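# Move mislabeled shelf cartons to the desk

## Task

On the wall shelf there is a row of cartons, and each should sit above the shelf label showing its part number. Take every carton that is above a wrong number and put it on the desk. Leave the correctly placed cartons exactly where they are, neither moved nor rotated. The robot must not tip over or finish leaning. Anything that stays in place only because the robot holds it does not count. At the end, release everything and move the robot away.

## Robot and tools

Robot: a Hello Robot Stretch 3 with one arm. It has a two-wheel base (0.33 m long, 0.34 m wide), a lift that raises the arm on a mast, and a telescoping arm that reaches out to the robot's RIGHT side. The gripper cannot move forward on its own; you drive the base for that. The base cannot go sideways. Turning in place pivots about a point midway between the wheels, 0.05 m behind the front edge. With the arm pulled in and the wrist folded, a turn sweeps a circle of radius 0.28 m; an unfolded, level wrist pokes outside that circle. The gripper pads hold with at most about 25 N each here, so heavy or slick cartons may slide out.

Frames: the base frame has its origin on the floor between the drive wheels, x forward, y left, z up. hand_pose is reported in this frame at the point where closed fingertips meet. The odometry frame is the base frame where the scene began. Heading is positive to the left, -3.142 to 3.142.

Tool execute_actions takes "actions", a list run in order. Each action may hold "robot", "steps" (1 to 450 control steps at 30 per second, default 1) and "until" (end early once all its conditions hold). An action with only "steps" just waits. An empty list returns the current state and images. If any action is malformed or out of range, nothing in the call runs.

"robot" can be one command, a list of up to 8 commands run one after another (with {"pause_s": s}, at most 15 s, as a wait item), or {"stop": true}, which brakes everything and clears the queue. A command contains "base", "joints" and/or "contact_limits"; its parts start together and keep running across later actions and while you think.

"base" holds exactly one key, both relative to where the base is when that command begins: {"translate_m": d} drives d metres straight (positive forward, |d| up to 1); {"rotate_rad": d} spins in place by d radians (positive counter-clockwise/left, |d| up to 3.2).

"joints" gives absolute targets by name; unnamed joints keep their earlier targets. Ranges: lift_m 0 to 1.1 (arm height, m); arm_m 0 to 0.52 (extension, m); wrist_yaw_rad -1.345 to 4.42 (0 along the arm, positive toward the front, 3.0 folded over the base); wrist_pitch_rad -1.57 to 0.451 (0 level, negative tips the fingers down); wrist_roll_rad -2.911 to 2.911 (0 fingers side by side); gripper_m -0.089 to 0.179 (bigger is wider; the actual fingertip gap is about 0.007 m smaller when nearly shut and 0.025 m smaller when wide, zero below 0.007); head_pan_rad -3.953 to 1.73 (0 forward, positive left, -1.57 looks along the arm); head_tilt_rad -1.53 to 0.419 (negative looks down).

"contact_limits": {"arm_m": n} with n a motor_effort percentage 1 to 100 makes that arm motion halt on contact once effort reaches about n (negative when retracting). Lower is gentler; too low halts instantly. It stays until the next arm_m command.

To grasp, command gripper_m below the carton's width. To let go, open at least 0.02 beyond where the pads first touched. Neither the reading nor "done" proves you are holding something; check the cameras. Squeezing too hard triggers a stall guard that weakens the grip; send a new value to squeeze again.

Fast driving (0.30 m/s, 1.9 rad/s) needs lift_m under 0.30, arm_m under 0.03 and wrist_yaw_rad above 2.54; otherwise 0.10 m/s and 0.63 rad/s. Fold or unfold the wrist only with lift_m 0.32 to 0.95, wrist_pitch_rad -0.4 and roll near 0; once folded, the lift may go down to 0.25. With yaw below -0.4, keep pitch at -0.5 or lower.

Waiting: {"robot": {...}, "steps": 450, "until": {"robot": {"status": "ended"}}} waits until nothing moves and no queue runs. Other conditions compare fields, e.g. {"lift_m": [">", 0.3]} or {"base_status": ["!=", "moving"]}; "any" instead of "robot" fires when any one motion ends.

Result lines: base_status with travelled and goal distance; joint_goals; joint_status per joint (moving, done, off_target, contact_stop, time_out, stopped, not_commanded, torque_fault); measured_speeds; refusals, queue and queue_left; lidar_m (12 sectors of 30 degrees, first straight ahead, counter-clockwise, 0.17 m above floor); wrist_depth_mm and head_depth_mm (7x7 grids of median depth); motor_effort with peak in brackets; base_tilt in degrees; base_odometry; on_its_own (robot changed a goal, joint slack or servo off, or leaning). After contact_stop the arm or lift goes limp until commanded again. Lines starting "refused:" or "dropped:" explain rejected or skipped commands, counting from 0. Each result includes one image per camera: head_camera, nav_camera, wrist_camera.

Tool zoom_image: {"camera": one of "head_camera", "nav_camera", "wrist_camera", "region": [x0, y0, x1, y1]} in pixels from the top-left, at most 504 by 504; use it to read part numbers and labels.

Tool finished_scene: {"scene": n} ends the current scene (give its number); irreversible. Wait until all motion has ended first, since anything still moving is braked.

Avoid: pushing into rigid things with the gripper higher than about 0.45 m (tipping), a second push after a contact_stop, driving while holding or pressing on something fixed, snagging furniture (reverse in small steps if so; lower lift_m to about 0.2 if the tilt persists), long hard pushes that cut a wrist servo out, dropping or knocking cartons, and bumping the correct ones.

Each tool is called after ">>>" as name([rows], argument=value, ...), one row to a line, values as JSON.

## Session

>>> execute_actions(actions=[])

Scene clock: 0.00 s.
robot.base_odometry: x=+0.000 y=+0.000 heading=+0.000 (m, m, rad; robot's odometry frame)
robot.turned_by_wheels: +0.000 (rad since the last result)
robot.turned_by_imu: +0.000 (rad since the last result)
robot.base_tilt: forward=-2.1 right=+0.1 (deg)
robot.lidar_m: 1.41 1.42 1.64 2.05 2.48 2.67 2.00 1.95 2.61 2.30 2.31 1.60
robot.head_depth_mm: 1485 1475 1474 1459 1463 1446 1446 / 1467 1446 1444 1437 1423 1423 1419 / 1440 1437 1429 1416 1404 1395 1391 / 1403 1401 1385 1389 1387 1372 1370 / 1385 1388 1384 1374 1365 1359 1339 / 1359 1363 1352 1349 1345 1329 1329 / 1339 1343 1334 1319 1308 1310 1303
robot.base_status: not_commanded
robot.joint_positions: lift_m=+0.574 arm_m=-0.001 wrist_yaw_rad=+2.947 wrist_pitch_rad=-0.504 wrist_roll_rad=-0.009 gripper_m=+0.037 head_pan_rad=-0.007 head_tilt_rad=-0.015
robot.joint_goals: lift_m=+0.574 arm_m=-0.001 wrist_yaw_rad=+2.947 wrist_pitch_rad=-0.504 wrist_roll_rad=-0.009 gripper_m=+0.037 head_pan_rad=-0.007 head_tilt_rad=-0.015
robot.joint_status: lift_m=not_commanded arm_m=not_commanded wrist_yaw_rad=not_commanded wrist_pitch_rad=not_commanded wrist_roll_rad=not_commanded gripper_m=not_commanded head_pan_rad=not_commanded head_tilt_rad=not_commanded
robot.measured_speeds: translate_m=+0.000 rotate_rad=+0.000 lift_m=+0.000 arm_m=+0.000 wrist_yaw_rad=+0.000 wrist_pitch_rad=+0.000 wrist_roll_rad=+0.000 head_pan_rad=+0.000 head_tilt_rad=+0.000
robot: refusals=0 queue=idle queue_left=0
robot.motor_effort: left_wheel=+0 right_wheel=+0 lift_m=+29 arm_m=+0 wrist_yaw_rad=+0 wrist_pitch_rad=+3 wrist_roll_rad=+1 gripper_m=+0 head_pan_rad=+0 head_tilt_rad=+2 (%)
robot.hand_pose: x=+0.0200 y=+0.0650 z=+0.5679 quat_wxyz=(+0.242, +0.695, +0.110, +0.668) (m; robot's base frame)
robot.wrist_depth_mm: - - - - - - - / - - - - - - - / - - - - - - - / - - - - - - - / 891 823 - 883 882 904 845 / 763 754 - 753 737 733 749 / 673 651 645 674 652 666 647
pictures: head_camera (sideways: a quarter turn clockwise sets it upright), nav_camera (sideways: a quarter turn counterclockwise sets it upright), wrist_camera
Images, in order (width x height): head_camera 896x504, nav_camera 672x504, wrist_camera 644x364.

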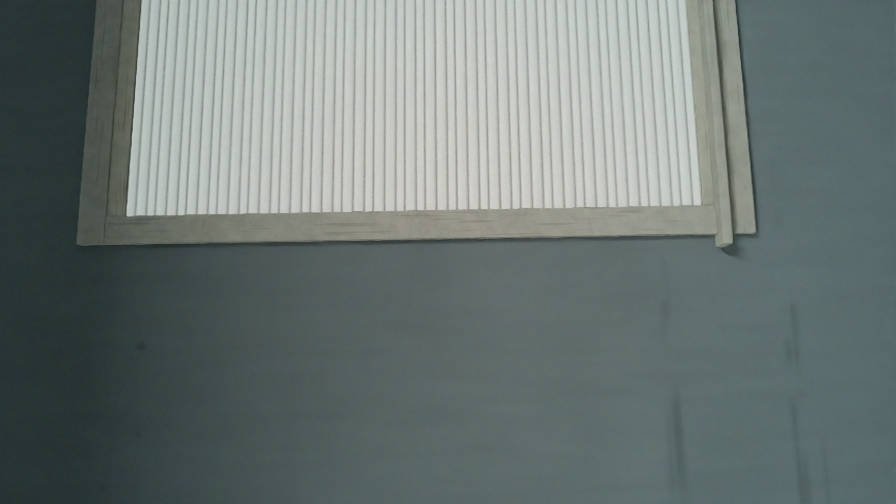

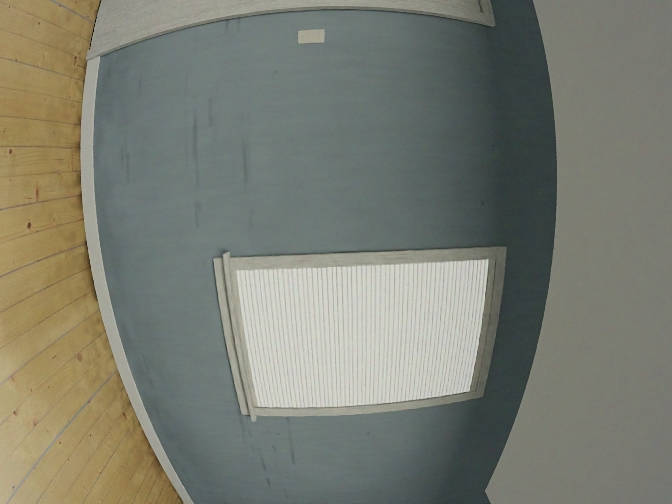

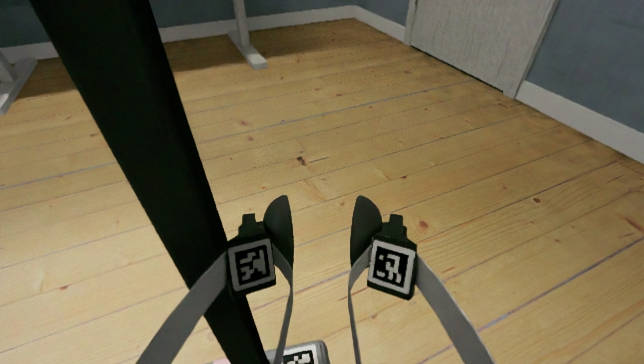

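Desk is to the left. Look around.

>>> execute_actions([
  {"robot":{"joints":{"head_pan_rad":-2.3,"head_tilt_rad":-0.3}},"steps":200,"until":{"robot":{"status":"ended"}}},
])

>>> execute_actions([
  {"robot":{"joints":{"head_pan_rad":-3.9}},"steps":200,"until":{"robot":{"status":"ended"}}},
])

Scene clock: 1.90 s.
robot.base_odometry: x=+0.000 y=+0.000 heading=+0.000 (m, m, rad; robot's odometry frame)
robot.turned_by_wheels: +0.000 (rad since the last result)
robot.turned_by_imu: +0.000 (rad since the last result)
robot.base_tilt: forward=-2.2 right=+0.1 (deg)
robot.lidar_m: 1.41 1.42 1.64 2.05 2.48 2.67 2.01 1.95 2.60 2.30 2.30 1.60
robot.head_depth_mm: 2200 2307 2369 2490 2613 2131 1647 / 2304 2457 2555 2678 2719 2158 1659 / 2522 2670 2765 2899 2884 2177 1662 / 2688 2818 2981 3178 3098 2156 1675 / 2882 3029 3114 3285 3116 2179 1697 / 2679 2755 2878 2962 2961 2166 1681 / 2491 2523 2579 2671 2731 2191 1702
robot.base_status: not_commanded
robot.joint_positions: lift_m=+0.574 arm_m=-0.001 wrist_yaw_rad=+2.947 wrist_pitch_rad=-0.504 wrist_roll_rad=-0.009 gripper_m=+0.037 head_pan_rad=-2.293 head_tilt_rad=-0.296
robot.joint_goals: lift_m=+0.574 arm_m=-0.001 wrist_yaw_rad=+2.947 wrist_pitch_rad=-0.504 wrist_roll_rad=-0.009 gripper_m=+0.037 head_pan_rad=-2.300 head_tilt_rad=-0.300
robot.joint_status: lift_m=not_commanded arm_m=not_commanded wrist_yaw_rad=not_commanded wrist_pitch_rad=not_commanded wrist_roll_rad=not_commanded gripper_m=not_commanded head_pan_rad=done head_tilt_rad=done
robot.measured_speeds: translate_m=+0.000 rotate_rad=+0.000 lift_m=+0.000 arm_m=+0.000 wrist_yaw_rad=+0.000 wrist_pitch_rad=+0.000 wrist_roll_rad=+0.000 head_pan_rad=+0.000 head_tilt_rad=+0.000
robot: refusals=0 queue=done queue_left=0
robot.motor_effort: left_wheel=+0(0) right_wheel=+1(0) lift_m=+29(29) arm_m=+0(0) wrist_yaw_rad=+0(0) wrist_pitch_rad=+4(4) wrist_roll_rad=+0(0) gripper_m=+0(0) head_pan_rad=-5(54) head_tilt_rad=-2(33) (%)
robot.hand_pose: x=+0.0200 y=+0.0650 z=+0.5679 quat_wxyz=(+0.242, +0.695, +0.110, +0.668) (m; robot's base frame)
robot.wrist_depth_mm: - - - - - - - / - - - - - - - / - - - - - - - / - - - - - - - / 879 868 - 872 903 856 850 / 756 754 - 720 705 761 734 / 665 656 646 650 664 640 646
pictures: head_camera (sideways: a quarter turn clockwise sets it upright), nav_camera (sideways: a quarter turn counterclockwise sets it upright), wrist_camera
Images, in order (width x height): head_camera 896x504, nav_camera 672x504, wrist_camera 644x364.

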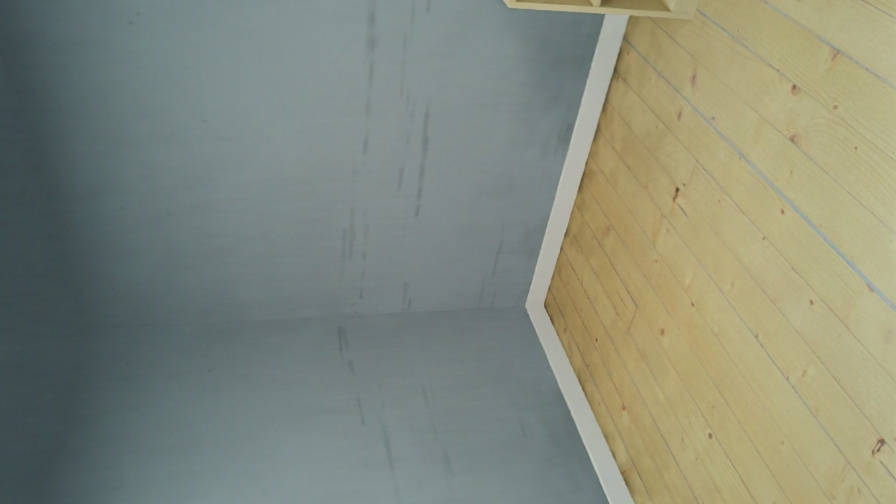

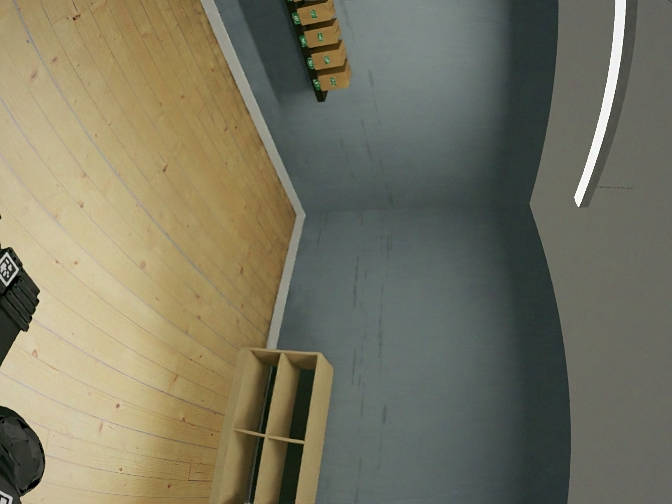

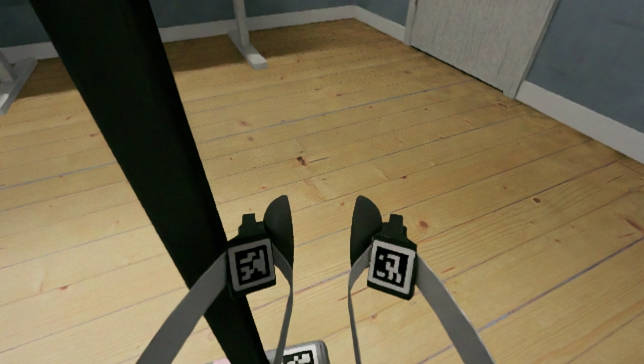

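Scene clock: 3.30 s.
robot.base_odometry: x=+0.000 y=+0.000 heading=+0.000 (m, m, rad; robot's odometry frame)
robot.turned_by_wheels: +0.000 (rad since the last result)
robot.turned_by_imu: +0.000 (rad since the last result)
robot.base_tilt: forward=-2.2 right=+0.0 (deg)
robot.lidar_m: 1.41 1.42 1.64 2.06 2.48 2.68 2.01 1.95 2.61 2.30 2.31 1.60
robot.head_depth_mm: 2331 2424 2495 - - - - / 2414 2541 2632 2676 2809 2127 1656 / 2577 2707 2809 2986 2983 2159 1664 / 2760 2888 3091 3196 3116 2164 1686 / 2986 3134 3261 3389 3105 2209 1674 / 2841 2974 3012 3120 3061 2196 1688 / 2571 2634 2738 2815 2765 2220 1683
robot.base_status: not_commanded
robot.joint_positions: lift_m=+0.574 arm_m=-0.001 wrist_yaw_rad=+2.947 wrist_pitch_rad=-0.504 wrist_roll_rad=-0.009 gripper_m=+0.037 head_pan_rad=-3.893 head_tilt_rad=-0.296
robot.joint_goals: lift_m=+0.574 arm_m=-0.001 wrist_yaw_rad=+2.947 wrist_pitch_rad=-0.504 wrist_roll_rad=-0.009 gripper_m=+0.037 head_pan_rad=-3.900 head_tilt_rad=-0.300
robot.joint_status: lift_m=not_commanded arm_m=not_commanded wrist_yaw_rad=not_commanded wrist_pitch_rad=not_commanded wrist_roll_rad=not_commanded gripper_m=not_commanded head_pan_rad=done head_tilt_rad=done
robot.measured_speeds: translate_m=+0.000 rotate_rad=+0.000 lift_m=+0.000 arm_m=+0.000 wrist_yaw_rad=+0.000 wrist_pitch_rad=+0.000 wrist_roll_rad=+0.000 head_pan_rad=+0.000 head_tilt_rad=+0.000
robot: refusals=0 queue=done queue_left=0
robot.motor_effort: left_wheel=+0(0) right_wheel=+0(0) lift_m=+30(30) arm_m=+0(0) wrist_yaw_rad=+1(0) wrist_pitch_rad=+3(4) wrist_roll_rad=+0(0) gripper_m=+0(0) head_pan_rad=-4(56) head_tilt_rad=-3(2) (%)
robot.hand_pose: x=+0.0200 y=+0.0650 z=+0.5679 quat_wxyz=(+0.242, +0.695, +0.110, +0.668) (m; robot's base frame)
robot.wrist_depth_mm: - - - - - - - / - - - - - - - / - - - - - - - / - - - - - - - / 842 884 - 863 891 861 857 / 749 740 - 730 737 721 734 / 659 684 653 663 657 672 649
pictures: head_camera (sideways: a quarter turn clockwise sets it upright), nav_camera (sideways: a quarter turn counterclockwise sets it upright), wrist_camera
Images, in order (width x height): head_camera 896x504, nav_camera 672x504, wrist_camera 644x364.

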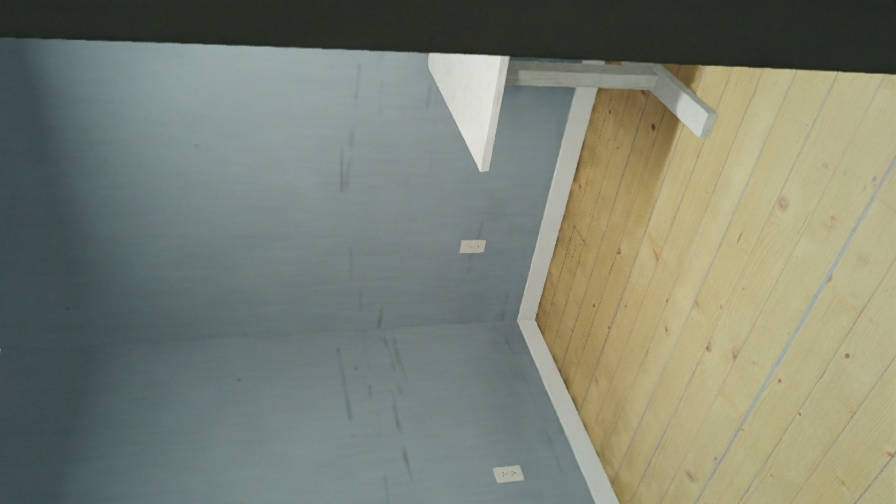

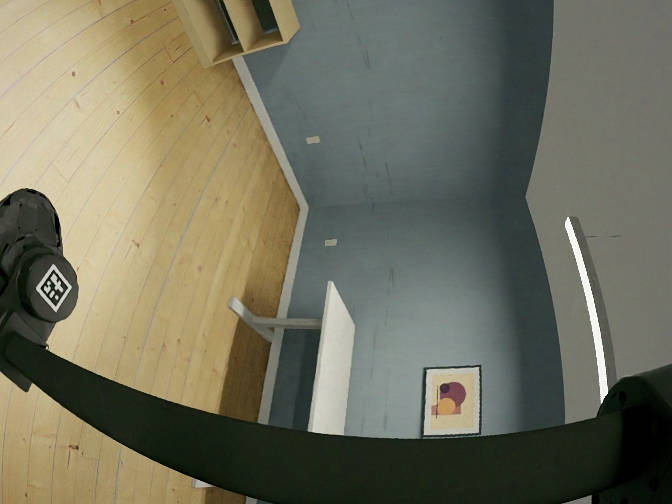

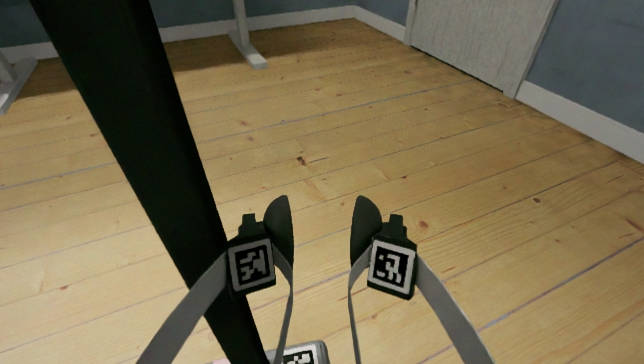

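>>> execute_actions([
  {"robot":[{"joints":{"lift_m":0.25,"head_pan_rad":0,"head_tilt_rad":-0.2}},{"base":{"rotate_rad":-1.5}},{"base":{"translate_m":1.0}},{"base":{"translate_m":0.4}}],"steps":450,"until":{"robot":{"status":"ended"}}},
])

Scene clock: 17.43 s.
robot.base_odometry: x=+0.099 y=-1.396 heading=-1.500 (m, m, rad; robot's odometry frame)
robot.turned_by_wheels: -1.500 (rad since the last result)
robot.turned_by_imu: -1.491 (rad since the last result)
robot.base_tilt: forward=-2.2 right=+0.1 (deg)
robot.lidar_m: 0.91 0.92 1.15 1.60 1.62 2.02 3.47 3.47 2.20 1.91 1.51 0.99
robot.head_depth_mm: 822 846 876 904 928 800 705 / 817 841 867 893 922 848 702 / 809 834 856 885 913 810 687 / 804 825 850 879 904 921 771 / 794 821 844 871 892 819 674 / 790 814 833 862 888 903 685 / 783 805 833 853 880 826 663
robot.base_status: done (translate_m +0.4000 of +0.4000)
robot.joint_positions: lift_m=+0.250 arm_m=-0.001 wrist_yaw_rad=+2.947 wrist_pitch_rad=-0.505 wrist_roll_rad=-0.009 gripper_m=+0.037 head_pan_rad=-0.007 head_tilt_rad=-0.210
robot.joint_goals: lift_m=+0.250 arm_m=-0.001 wrist_yaw_rad=+2.947 wrist_pitch_rad=-0.505 wrist_roll_rad=-0.009 gripper_m=+0.037 head_pan_rad=+0.000 head_tilt_rad=-0.200
robot.joint_status: lift_m=done arm_m=not_commanded wrist_yaw_rad=not_commanded wrist_pitch_rad=not_commanded wrist_roll_rad=not_commanded gripper_m=not_commanded head_pan_rad=done head_tilt_rad=done
robot.measured_speeds: translate_m=+0.000 rotate_rad=+0.000 lift_m=+0.000 arm_m=+0.000 wrist_yaw_rad=+0.000 wrist_pitch_rad=+0.000 wrist_roll_rad=+0.000 head_pan_rad=+0.000 head_tilt_rad=+0.000
robot: refusals=0 queue=done queue_left=0
robot.motor_effort: left_wheel=+2(11) right_wheel=-2(6) lift_m=+26(29) arm_m=+0(0) wrist_yaw_rad=+0(0) wrist_pitch_rad=+4(4) wrist_roll_rad=+0(0) gripper_m=+0(0) head_pan_rad=+5(55) head_tilt_rad=+7(22) (%)
robot.hand_pose: x=+0.0200 y=+0.0648 z=+0.2437 quat_wxyz=(+0.242, +0.695, +0.111, +0.667) (m; robot's base frame)
robot.wrist_depth_mm: - - - - - 991 760 / 890 - 859 874 865 880 789 / 680 - 679 670 697 669 667 / 554 545 559 553 548 543 551 / 478 - - - 474 461 458 / - - - - 391 399 392 / - - - - 355 346 351
pictures: head_camera (sideways: a quarter turn clockwise sets it upright), nav_camera (sideways: a quarter turn counterclockwise sets it upright), wrist_camera
Images, in order (width x height): head_camera 896x504, nav_camera 672x504, wrist_camera 644x364.

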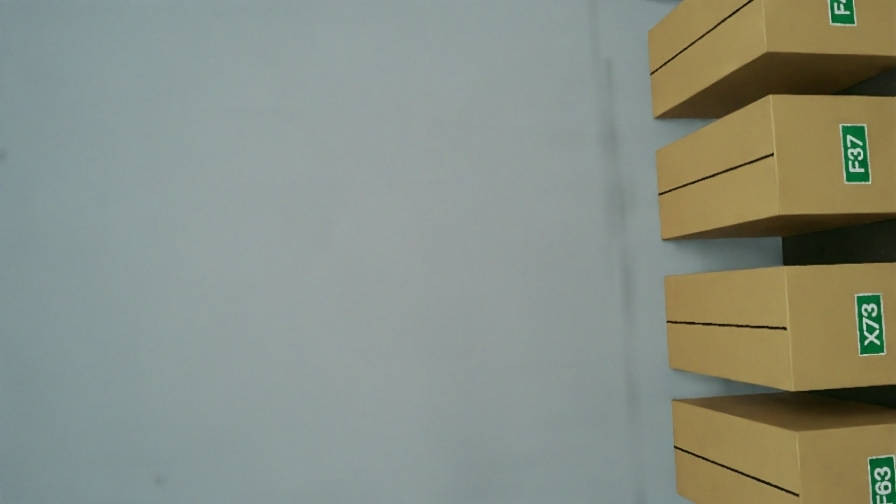

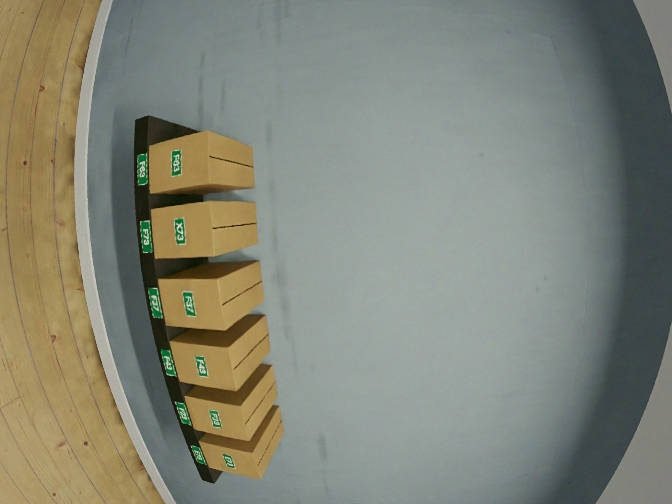

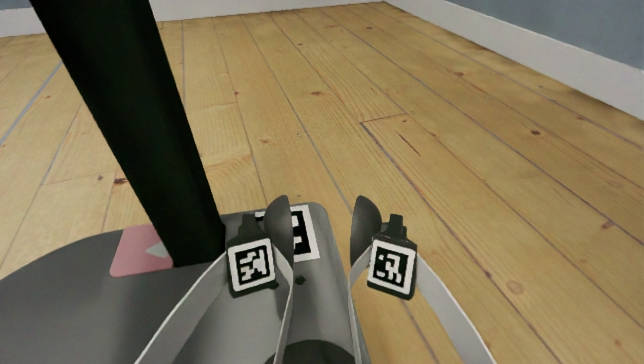

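>>> execute_actions([
  {"robot":[{"joints":{"head_pan_rad":-1.3,"head_tilt_rad":-0.6},"base":{"rotate_rad":1.67}},{"joints":{"lift_m":0.6,"wrist_pitch_rad":-0.4}},{"joints":{"wrist_yaw_rad":0,"gripper_m":0.17}},{"joints":{"wrist_pitch_rad":0,"lift_m":0.8}}],"steps":450,"until":{"robot":{"status":"ended"}}},
])

>>> zoom_image(camera="nav_camera", region=[150,50,550,450])

Scene clock: 30.40 s.
robot.base_odometry: x=+0.099 y=-1.396 heading=+0.170 (m, m, rad; robot's odometry frame)
robot.turned_by_wheels: +1.670 (rad since the last result)
robot.turned_by_imu: +1.655 (rad since the last result)
robot.base_tilt: forward=-2.2 right=+0.1 (deg)
robot.lidar_m: 1.60 1.65 2.17 3.46 3.28 1.91 2.17 1.37 0.96 0.91 0.94 1.24
robot.head_depth_mm: 733 796 876 845 802 1220 - / 751 818 902 779 788 1273 1292 / 769 841 926 851 842 1338 1297 / 792 865 950 797 849 1386 1310 / 809 886 984 1091 1205 1435 1307 / 829 914 1018 1141 1298 1474 1324 / 850 938 1046 1179 1362 1503 1325
robot.base_status: done (rotate_rad +1.6699 of +1.6700)
robot.joint_positions: lift_m=+0.800 arm_m=-0.001 wrist_yaw_rad=+0.001 wrist_pitch_rad=-0.020 wrist_roll_rad=-0.009 gripper_m=+0.170 head_pan_rad=-1.293 head_tilt_rad=-0.593
robot.joint_goals: lift_m=+0.800 arm_m=-0.001 wrist_yaw_rad=+0.000 wrist_pitch_rad=+0.000 wrist_roll_rad=-0.009 gripper_m=+0.170 head_pan_rad=-1.300 head_tilt_rad=-0.600
robot.joint_status: lift_m=done arm_m=not_commanded wrist_yaw_rad=done wrist_pitch_rad=done wrist_roll_rad=not_commanded gripper_m=done head_pan_rad=done head_tilt_rad=done
robot.measured_speeds: translate_m=+0.000 rotate_rad=+0.000 lift_m=+0.000 arm_m=+0.000 wrist_yaw_rad=+0.000 wrist_pitch_rad=+0.000 wrist_roll_rad=+0.000 head_pan_rad=+0.000 head_tilt_rad=+0.000
robot: refusals=0 queue=done queue_left=0
robot.motor_effort: left_wheel=-2(8) right_wheel=+2(8) lift_m=+34(35) arm_m=+0(0) wrist_yaw_rad=-1(1) wrist_pitch_rad=+5(6) wrist_roll_rad=+0(1) gripper_m=+0(100) head_pan_rad=-5(54) head_tilt_rad=-4(37) (%)
robot.hand_pose: x=-0.0211 y=-0.3994 z=+0.9094 quat_wxyz=(+0.711, +0.008, -0.704, -0.007) (m; robot's base frame)
robot.wrist_depth_mm: 577 594 600 604 625 627 622 / 593 591 624 635 632 647 679 / 627 643 643 646 666 672 690 / 644 418 420 504 438 437 447 / 696 422 429 448 455 455 458 / 698 449 449 456 468 478 482 / 731 739 752 765 769 794 814
pictures: head_camera (sideways: a quarter turn clockwise sets it upright), nav_camera (sideways: a quarter turn counterclockwise sets it upright), wrist_camera
Images, in order (width x height): head_camera 896x504, nav_camera 672x504, wrist_camera 644x364.

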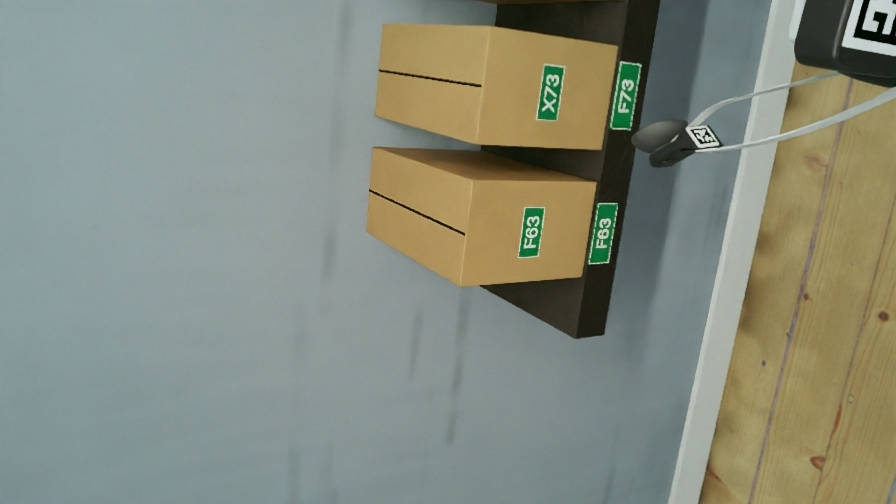

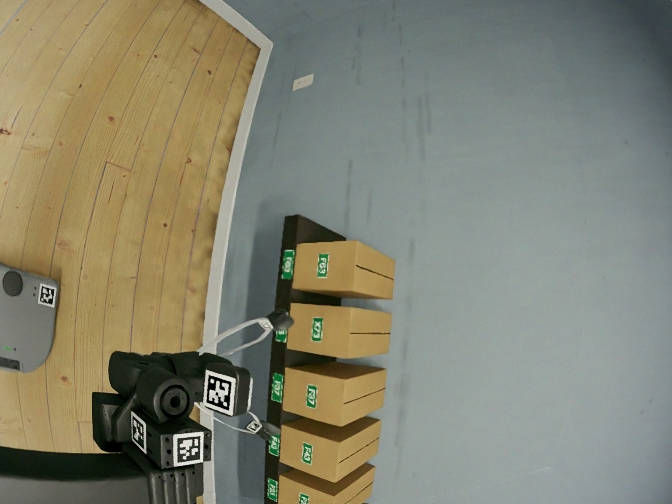

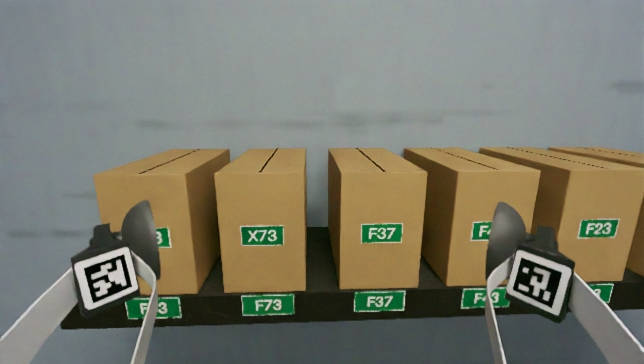

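Region (150, 50, 550, 450) of nav_camera's 672x504 image, scaled by 1.260, with more detail than that image has.

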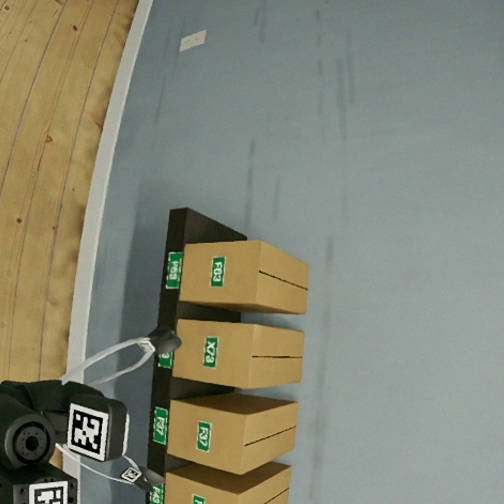

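>>> execute_actions([
  {"robot":[{"joints":{"head_pan_rad":-1.9},"base":{"rotate_rad":-0.05}},{"base":{"translate_m":-0.3}}],"steps":450,"until":{"robot":{"status":"ended"}}},
])

Scene clock: 36.33 s.
robot.base_odometry: x=-0.199 y=-1.432 heading=+0.120 (m, m, rad; robot's odometry frame)
robot.turned_by_wheels: -0.050 (rad since the last result)
robot.turned_by_imu: -0.052 (rad since the last result)
robot.base_tilt: forward=-2.2 right=+0.1 (deg)
robot.lidar_m: 1.90 1.94 2.46 3.40 2.37 1.62 1.87 1.50 1.01 0.94 0.96 1.22
robot.head_depth_mm: 952 1052 1171 1321 1515 1528 1320 / 917 1010 1113 1233 1419 1512 1326 / 882 964 1059 863 1338 1474 1322 / 848 924 1007 862 912 1431 1331 / 819 889 965 809 856 1358 - / 795 857 937 918 849 1285 1326 / 765 828 901 810 780 1201 1292
robot.base_status: done (translate_m -0.3000 of -0.3000)
robot.joint_positions: lift_m=+0.800 arm_m=-0.001 wrist_yaw_rad=+0.001 wrist_pitch_rad=-0.020 wrist_roll_rad=-0.009 gripper_m=+0.170 head_pan_rad=-1.893 head_tilt_rad=-0.593
robot.joint_goals: lift_m=+0.800 arm_m=-0.001 wrist_yaw_rad=+0.000 wrist_pitch_rad=+0.000 wrist_roll_rad=-0.009 gripper_m=+0.170 head_pan_rad=-1.900 head_tilt_rad=-0.600
robot.joint_status: lift_m=done arm_m=not_commanded wrist_yaw_rad=done wrist_pitch_rad=done wrist_roll_rad=not_commanded gripper_m=done head_pan_rad=done head_tilt_rad=done
robot.measured_speeds: translate_m=+0.000 rotate_rad=+0.000 lift_m=+0.000 arm_m=+0.000 wrist_yaw_rad=+0.000 wrist_pitch_rad=+0.000 wrist_roll_rad=+0.000 head_pan_rad=+0.000 head_tilt_rad=+0.000
robot: refusals=0 queue=done queue_left=0
robot.motor_effort: left_wheel=+3(4) right_wheel=-2(6) lift_m=+34(33) arm_m=+0(0) wrist_yaw_rad=-1(1) wrist_pitch_rad=+5(5) wrist_roll_rad=+0(0) gripper_m=+0(0) head_pan_rad=-5(49) head_tilt_rad=-5(5) (%)
robot.hand_pose: x=-0.0212 y=-0.3994 z=+0.9094 quat_wxyz=(+0.711, +0.008, -0.704, -0.007) (m; robot's base frame)
robot.wrist_depth_mm: 590 597 612 635 651 667 698 / 610 634 622 652 676 685 710 / 621 651 656 672 703 727 763 / 422 432 448 470 485 499 773 / 434 452 455 479 500 506 835 / 447 464 467 495 511 521 837 / 736 751 793 813 850 884 921
pictures: head_camera (sideways: a quarter turn clockwise sets it upright), nav_camera (sideways: a quarter turn counterclockwise sets it upright), wrist_camera
Images, in order (width x height): head_camera 896x504, nav_camera 672x504, wrist_camera 644x364.

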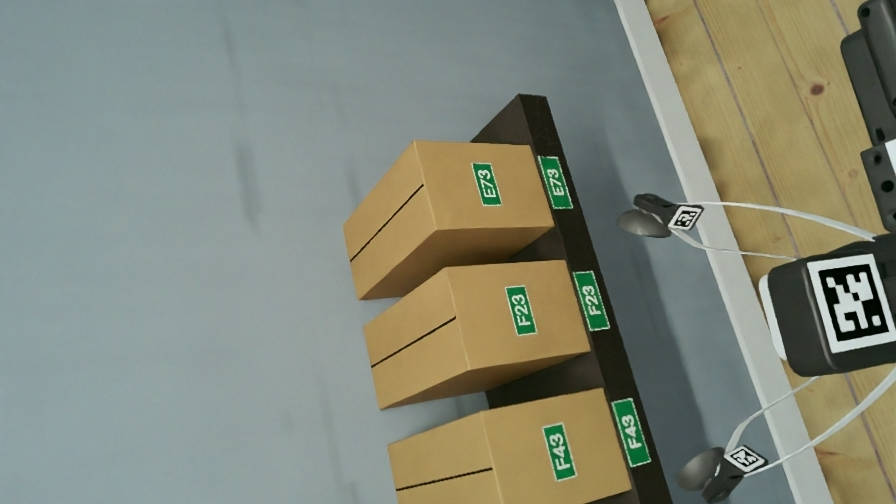

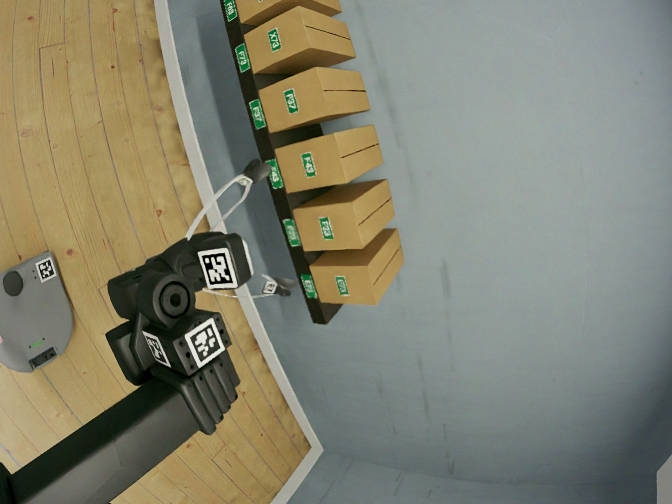

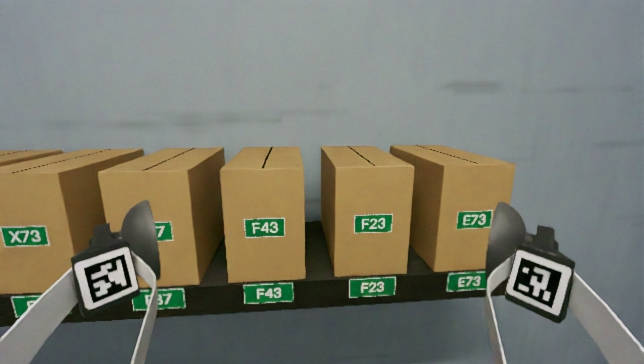

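>>> execute_actions([
  {"robot":[{"joints":{"head_pan_rad":-1.5,"lift_m":0.72,"gripper_m":0.15,"arm_m":0.15},"base":{"rotate_rad":0.1}},{"base":{"translate_m":0.29}}],"steps":450,"until":{"robot":{"status":"ended"}}},
])

Scene clock: 43.27 s.
robot.base_odometry: x=+0.084 y=-1.369 heading=+0.220 (m, m, rad; robot's odometry frame)
robot.turned_by_wheels: +0.100 (rad since the last result)
robot.turned_by_imu: +0.098 (rad since the last result)
robot.base_tilt: forward=-2.1 right=+0.1 (deg)
robot.lidar_m: 1.61 1.67 2.30 3.43 2.56 1.88 2.17 1.34 0.98 0.94 0.98 1.33
robot.head_depth_mm: 764 837 920 770 809 1284 - / 774 846 932 892 859 - - / 783 855 937 785 844 1347 1296 / 789 865 954 862 875 1380 1306 / 796 871 966 810 866 1403 1310 / 805 882 978 1056 950 1425 1319 / 814 889 984 1109 1256 1446 1331
robot.base_status: done (translate_m +0.2900 of +0.2900)
robot.joint_positions: lift_m=+0.720 arm_m=+0.150 wrist_yaw_rad=+0.000 wrist_pitch_rad=-0.020 wrist_roll_rad=-0.009 gripper_m=+0.150 head_pan_rad=-1.507 head_tilt_rad=-0.593
robot.joint_goals: lift_m=+0.720 arm_m=+0.150 wrist_yaw_rad=+0.000 wrist_pitch_rad=+0.000 wrist_roll_rad=-0.009 gripper_m=+0.150 head_pan_rad=-1.500 head_tilt_rad=-0.600
robot.joint_status: lift_m=done arm_m=done wrist_yaw_rad=done wrist_pitch_rad=done wrist_roll_rad=not_commanded gripper_m=done head_pan_rad=done head_tilt_rad=done
robot.measured_speeds: translate_m=+0.000 rotate_rad=+0.000 lift_m=+0.000 arm_m=+0.000 wrist_yaw_rad=+0.000 wrist_pitch_rad=+0.000 wrist_roll_rad=+0.000 head_pan_rad=+0.000 head_tilt_rad=+0.000
robot: refusals=0 queue=done queue_left=0
robot.motor_effort: left_wheel=-2(5) right_wheel=+2(6) lift_m=+25(33) arm_m=+3(3) wrist_yaw_rad=-1(1) wrist_pitch_rad=+5(5) wrist_roll_rad=+1(0) gripper_m=-1(99) head_pan_rad=+5(38) head_tilt_rad=-5(5) (%)
robot.hand_pose: x=-0.0214 y=-0.5504 z=+0.8298 quat_wxyz=(+0.711, +0.007, -0.704, -0.007) (m; robot's base frame)
robot.wrist_depth_mm: 499 495 495 492 496 488 507 / 515 507 505 523 516 511 517 / 283 287 288 389 287 315 288 / 298 296 300 302 293 300 298 / 311 305 307 322 307 312 307 / 321 - 321 322 321 - 320 / 622 626 640 628 626 638 630
pictures: head_camera (sideways: a quarter turn clockwise sets it upright), nav_camera (sideways: a quarter turn counterclockwise sets it upright), wrist_camera
Images, in order (width x height): head_camera 896x504, nav_camera 672x504, wrist_camera 644x364.

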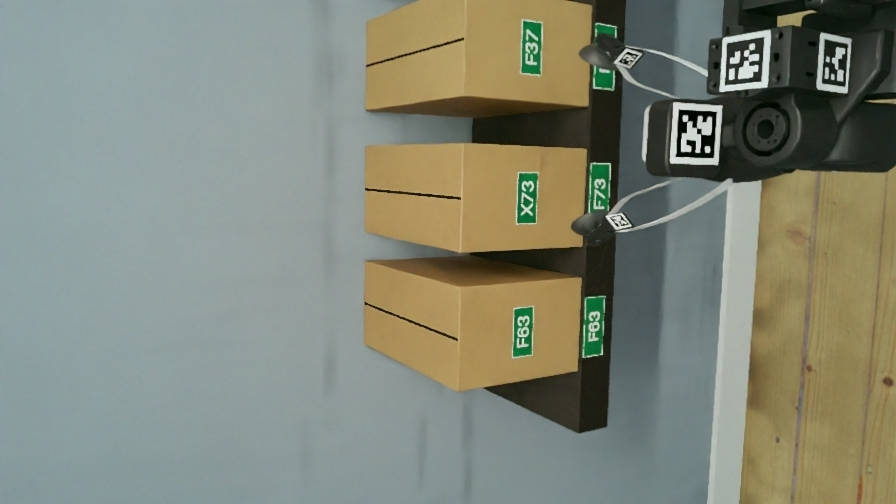

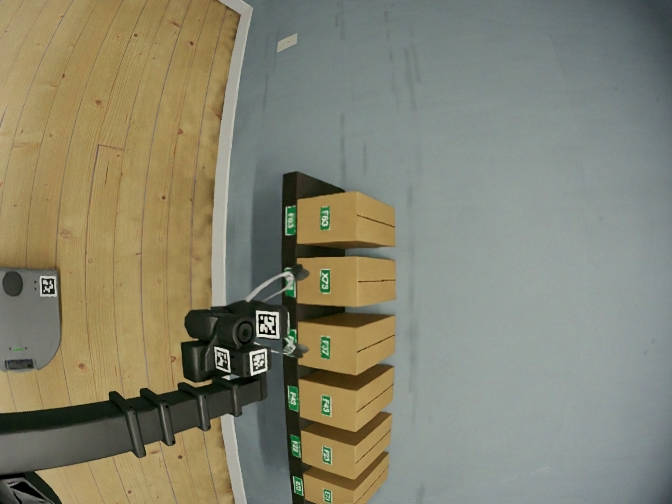

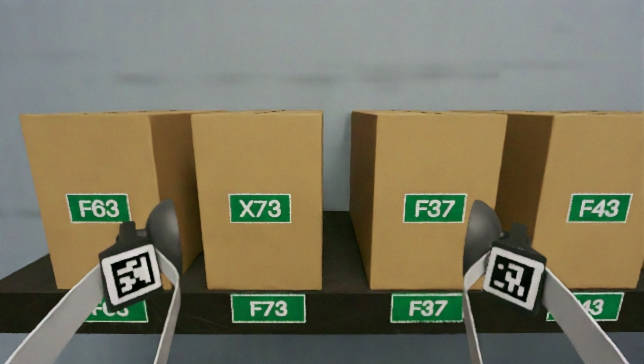

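>>> execute_actions([
  {"robot":[{"base":{"translate_m":0.054}},{"joints":{"arm_m":0.27,"gripper_m":0.14}}],"steps":450,"until":{"robot":{"status":"ended"}}},
])

Scene clock: 46.97 s.
robot.base_odometry: x=+0.137 y=-1.357 heading=+0.220 (m, m, rad; robot's odometry frame)
robot.turned_by_wheels: +0.000 (rad since the last result)
robot.turned_by_imu: -0.001 (rad since the last result)
robot.base_tilt: forward=-2.1 right=+0.1 (deg)
robot.lidar_m: 1.56 1.61 2.21 3.41 2.59 1.94 2.22 1.34 0.98 0.94 0.98 1.34
robot.head_depth_mm: 767 838 919 802 802 - 1290 / 775 850 933 850 - - 1301 / 781 854 939 816 851 1371 1302 / 792 867 948 827 860 1375 1304 / 798 876 959 831 884 1399 1315 / 805 879 976 1090 1206 1424 1314 / 812 892 988 1096 1246 1443 1324
robot.base_status: done (translate_m +0.0540 of +0.0540)
robot.joint_positions: lift_m=+0.720 arm_m=+0.270 wrist_yaw_rad=+0.000 wrist_pitch_rad=-0.020 wrist_roll_rad=-0.009 gripper_m=+0.140 head_pan_rad=-1.507 head_tilt_rad=-0.593
robot.joint_goals: lift_m=+0.720 arm_m=+0.270 wrist_yaw_rad=+0.000 wrist_pitch_rad=+0.000 wrist_roll_rad=-0.009 gripper_m=+0.140 head_pan_rad=-1.500 head_tilt_rad=-0.600
robot.joint_status: lift_m=done arm_m=done wrist_yaw_rad=done wrist_pitch_rad=done wrist_roll_rad=not_commanded gripper_m=done head_pan_rad=done head_tilt_rad=done
robot.measured_speeds: translate_m=+0.000 rotate_rad=+0.000 lift_m=+0.000 arm_m=+0.000 wrist_yaw_rad=+0.000 wrist_pitch_rad=+0.000 wrist_roll_rad=+0.000 head_pan_rad=+0.000 head_tilt_rad=+0.000
robot: refusals=0 queue=done queue_left=0
robot.motor_effort: left_wheel=-2(4) right_wheel=+2(7) lift_m=+25(26) arm_m=+3(1) wrist_yaw_rad=-1(1) wrist_pitch_rad=+5(5) wrist_roll_rad=+0(0) gripper_m=-1(99) head_pan_rad=+5(5) head_tilt_rad=-4(5) (%)
robot.hand_pose: x=-0.0214 y=-0.6704 z=+0.8298 quat_wxyz=(+0.711, +0.007, -0.704, -0.007) (m; robot's base frame)
robot.wrist_depth_mm: 383 387 380 384 386 386 383 / 401 398 402 396 403 400 398 / 167 188 168 168 247 188 169 / 171 176 174 173 176 176 174 / 179 180 181 181 182 180 181 / 187 201 191 187 233 - 189 / - 199 202 196 234 200 199
pictures: head_camera (sideways: a quarter turn clockwise sets it upright), nav_camera (sideways: a quarter turn counterclockwise sets it upright), wrist_camera
Images, in order (width x height): head_camera 896x504, nav_camera 672x504, wrist_camera 644x364.

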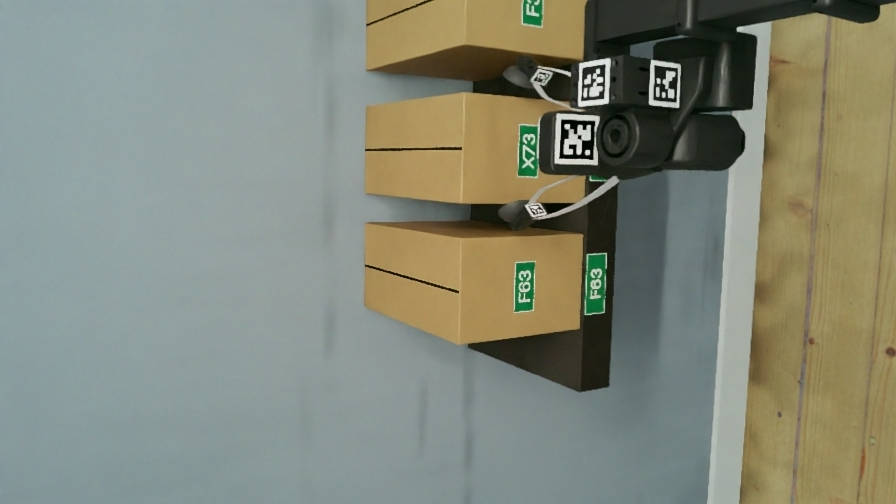

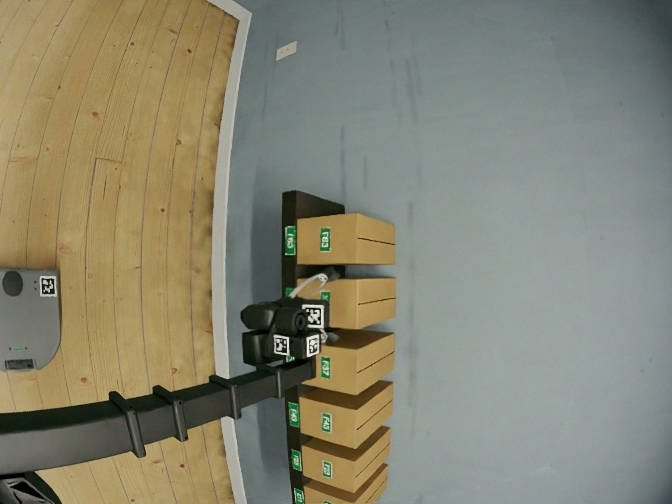

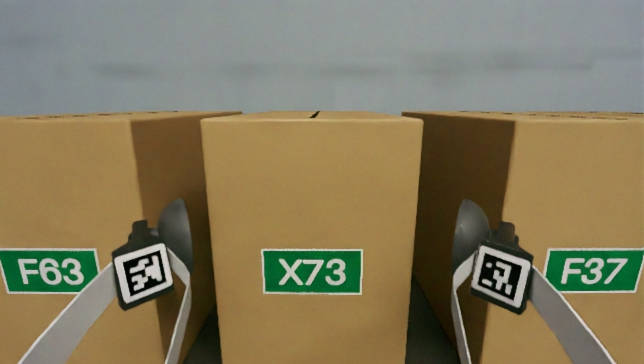

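Fingers already entering. Go deeper, grip, lift, retract.

>>> execute_actions([
  {"robot":[{"joints":{"arm_m":0.34,"gripper_m":0.125}},{"joints":{"gripper_m":0.05}},{"pause_s":0.5},{"joints":{"lift_m":0.75}},{"joints":{"arm_m":0.02}}],"steps":450,"until":{"robot":{"status":"ended"}}},
])

Scene clock: 54.73 s.
robot.base_odometry: x=+0.137 y=-1.357 heading=+0.220 (m, m, rad; robot's odometry frame)
robot.turned_by_wheels: +0.000 (rad since the last result)
robot.turned_by_imu: -0.003 (rad since the last result)
robot.base_tilt: forward=-2.2 right=+0.1 (deg)
robot.lidar_m: 1.56 1.62 2.21 3.45 2.60 1.94 2.22 1.34 0.98 0.94 0.98 1.33
robot.head_depth_mm: 766 835 920 802 808 1258 1260 / 776 849 932 1006 570 504 - / 783 859 944 1014 576 510 570 / 791 865 952 826 865 1398 1310 / 796 870 961 832 882 1401 1311 / 805 882 972 1088 1219 1420 1321 / 812 891 985 1103 1247 1447 1326
robot.base_status: done (translate_m +0.0540 of +0.0540)
robot.joint_positions: lift_m=+0.750 arm_m=+0.020 wrist_yaw_rad=+0.000 wrist_pitch_rad=-0.037 wrist_roll_rad=-0.009 gripper_m=+0.060 head_pan_rad=-1.507 head_tilt_rad=-0.593
robot.joint_goals: lift_m=+0.750 arm_m=+0.020 wrist_yaw_rad=+0.000 wrist_pitch_rad=+0.000 wrist_roll_rad=-0.009 gripper_m=+0.050 head_pan_rad=-1.500 head_tilt_rad=-0.600
robot.joint_status: lift_m=done arm_m=done wrist_yaw_rad=done wrist_pitch_rad=done wrist_roll_rad=not_commanded gripper_m=off_target head_pan_rad=done head_tilt_rad=done
robot.measured_speeds: translate_m=+0.000 rotate_rad=+0.000 lift_m=+0.000 arm_m=+0.000 wrist_yaw_rad=+0.000 wrist_pitch_rad=+0.000 wrist_roll_rad=+0.000 head_pan_rad=+0.000 head_tilt_rad=+0.000
robot: refusals=0 queue=done queue_left=0
robot.motor_effort: left_wheel=-1(3) right_wheel=+2(3) lift_m=+34(39) arm_m=-2(8) wrist_yaw_rad=+0(5) wrist_pitch_rad=+10(31) wrist_roll_rad=+0(0) gripper_m=-100(99) head_pan_rad=+5(5) head_tilt_rad=-4(4) (%)
robot.hand_pose: x=-0.0215 y=-0.4204 z=+0.8551 quat_wxyz=(+0.710, +0.013, -0.704, -0.013) (m; robot's base frame)
robot.wrist_depth_mm: 610 602 606 596 604 603 613 / 617 618 642 643 633 619 648 / 649 655 120 120 118 442 432 / 676 697 121 121 121 433 434 / 720 697 125 125 125 443 452 / 733 767 129 129 129 749 741 / 760 791 133 133 132 783 789
pictures: head_camera (sideways: a quarter turn clockwise sets it upright), nav_camera (sideways: a quarter turn counterclockwise sets it upright), wrist_camera
Images, in order (width x height): head_camera 896x504, nav_camera 672x504, wrist_camera 644x364.

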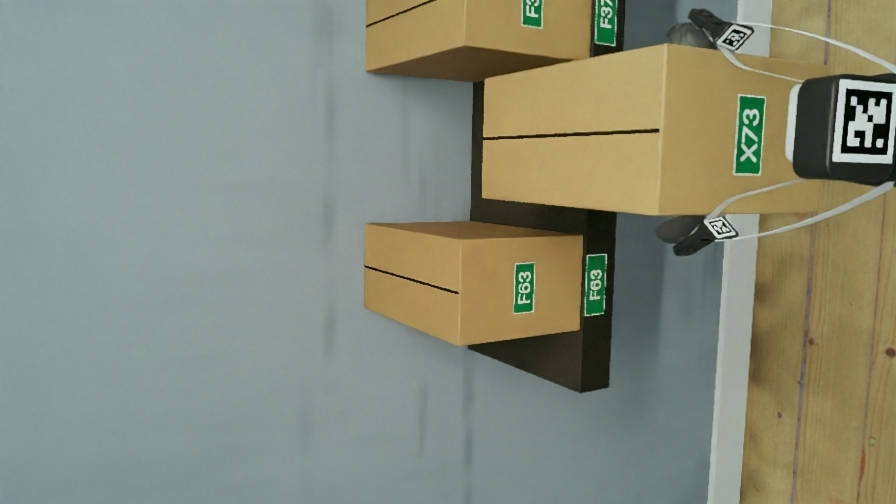

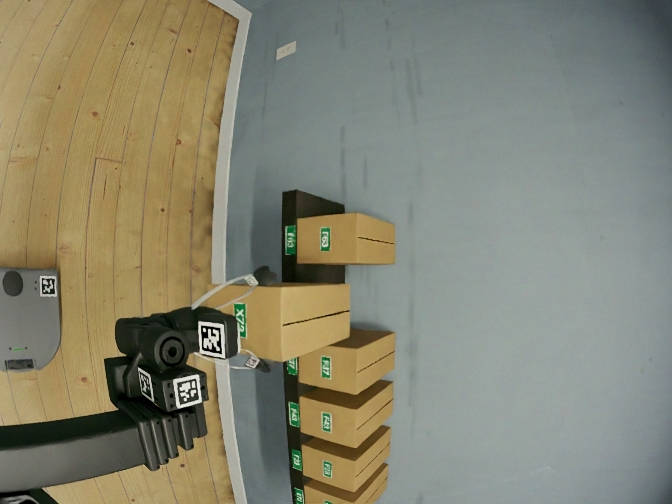

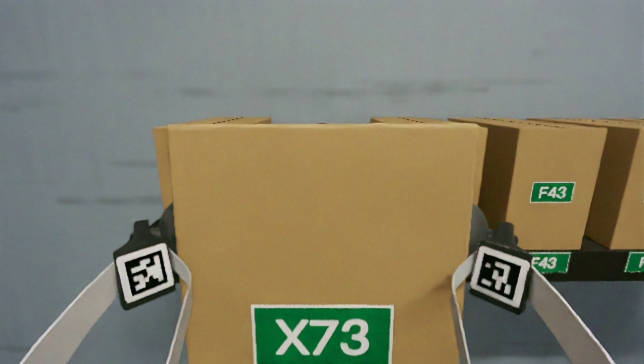

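>>> execute_actions([
  {"robot":[{"base":{"rotate_rad":1.75},"joints":{"head_pan_rad":0,"head_tilt_rad":-0.4,"lift_m":0.85}},{"base":{"translate_m":1.0}},{"base":{"translate_m":1.0}}],"steps":450},
  {"steps":450,"until":{"robot":{"status":"ended"}}},
])

Scene clock: 81.20 s.
robot.base_odometry: x=-0.640 y=+0.485 heading=+1.970 (m, m, rad; robot's odometry frame)
robot.turned_by_wheels: +1.750 (rad since the last result)
robot.turned_by_imu: +1.740 (rad since the last result)
robot.base_tilt: forward=-2.1 right=+0.1 (deg)
robot.lidar_m: 1.44 2.06 1.90 1.46 1.63 2.93 2.92 2.33 1.91 1.88 2.06 1.64
robot.head_depth_mm: 1536 1634 1749 1594 1257 1843 1479 / 1569 1681 1785 1604 1262 1858 1485 / 1601 1716 1831 1627 2110 1865 1499 / 1653 1735 1879 1635 1628 1768 1499 / 1682 1785 1899 1755 2208 1892 1500 / 1701 1822 1937 2088 2230 1880 1508 / 1746 1873 2003 2140 2315 1922 1511
robot.base_status: done (translate_m +1.0000 of +1.0000)
robot.joint_positions: lift_m=+0.850 arm_m=+0.020 wrist_yaw_rad=+0.000 wrist_pitch_rad=-0.036 wrist_roll_rad=-0.009 gripper_m=+0.086 head_pan_rad=-0.007 head_tilt_rad=-0.409
robot.joint_goals: lift_m=+0.850 arm_m=+0.020 wrist_yaw_rad=+0.000 wrist_pitch_rad=+0.000 wrist_roll_rad=-0.009 gripper_m=+0.085 head_pan_rad=+0.000 head_tilt_rad=-0.400
robot.joint_status: lift_m=done arm_m=done wrist_yaw_rad=done wrist_pitch_rad=done wrist_roll_rad=not_commanded gripper_m=off_target head_pan_rad=done head_tilt_rad=done
robot.measured_speeds: translate_m=+0.000 rotate_rad=+0.000 lift_m=+0.000 arm_m=+0.000 wrist_yaw_rad=+0.000 wrist_pitch_rad=+0.000 wrist_roll_rad=+0.000 head_pan_rad=+0.000 head_tilt_rad=+0.000
robot: refusals=0 queue=done queue_left=0
robot.on_its_own: gripper_m is held at +0.085, not at your +0.050, by its stall guard, which is not easing now
robot.motor_effort: left_wheel=-2(6) right_wheel=+2(6) lift_m=+35(36) arm_m=-2(2) wrist_yaw_rad=+0(0) wrist_pitch_rad=+10(10) wrist_roll_rad=+0(0) gripper_m=-61(100) head_pan_rad=+5(55) head_tilt_rad=+5(29) (%)
robot.hand_pose: x=-0.0215 y=-0.4204 z=+0.9552 quat_wxyz=(+0.710, +0.013, -0.704, -0.013) (m; robot's base frame)
robot.wrist_depth_mm: - - - - - - - / - - - - - - - / - - 120 120 119 - - / - - 121 121 122 - - / - - 125 125 125 - - / - - 129 129 129 - - / - - 133 133 133 - -
pictures: head_camera (sideways: a quarter turn clockwise sets it upright), nav_camera (sideways: a quarter turn counterclockwise sets it upright), wrist_camera
Images, in order (width x height): head_camera 896x504, nav_camera 672x504, wrist_camera 644x364.

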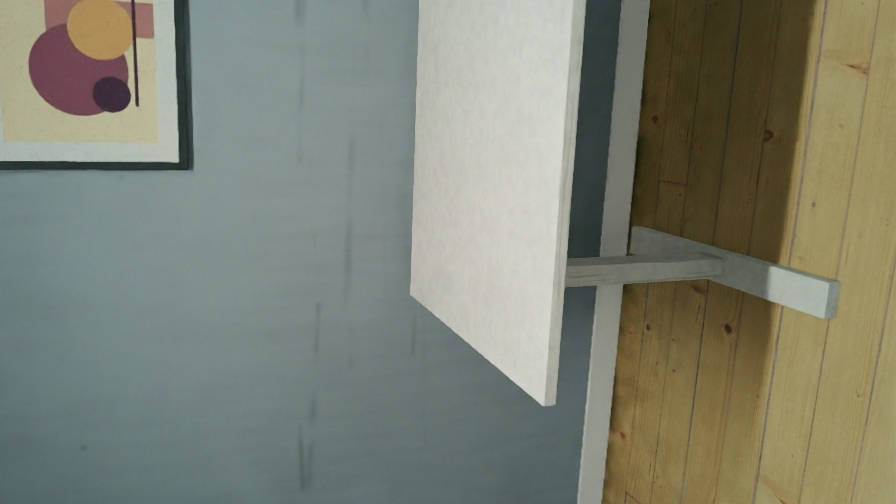

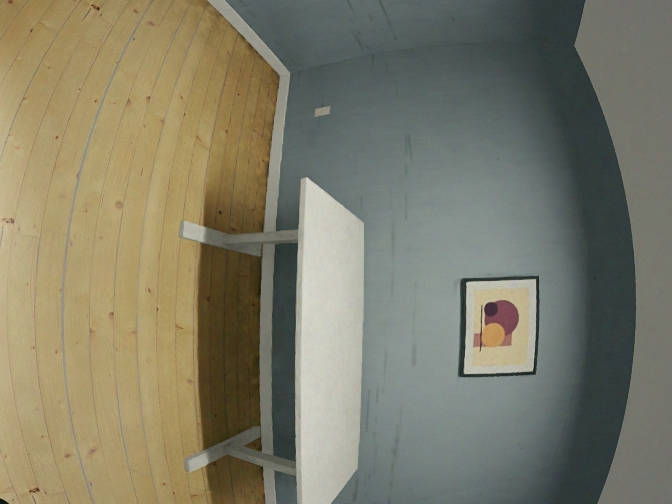

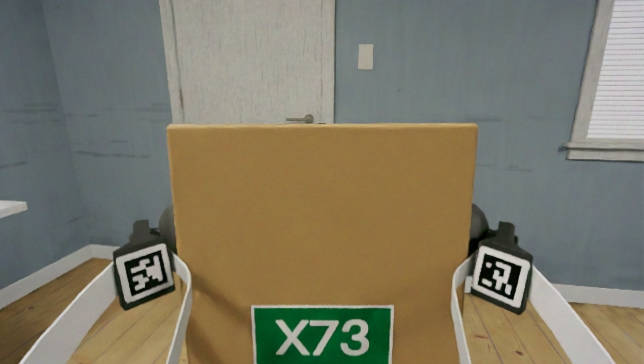

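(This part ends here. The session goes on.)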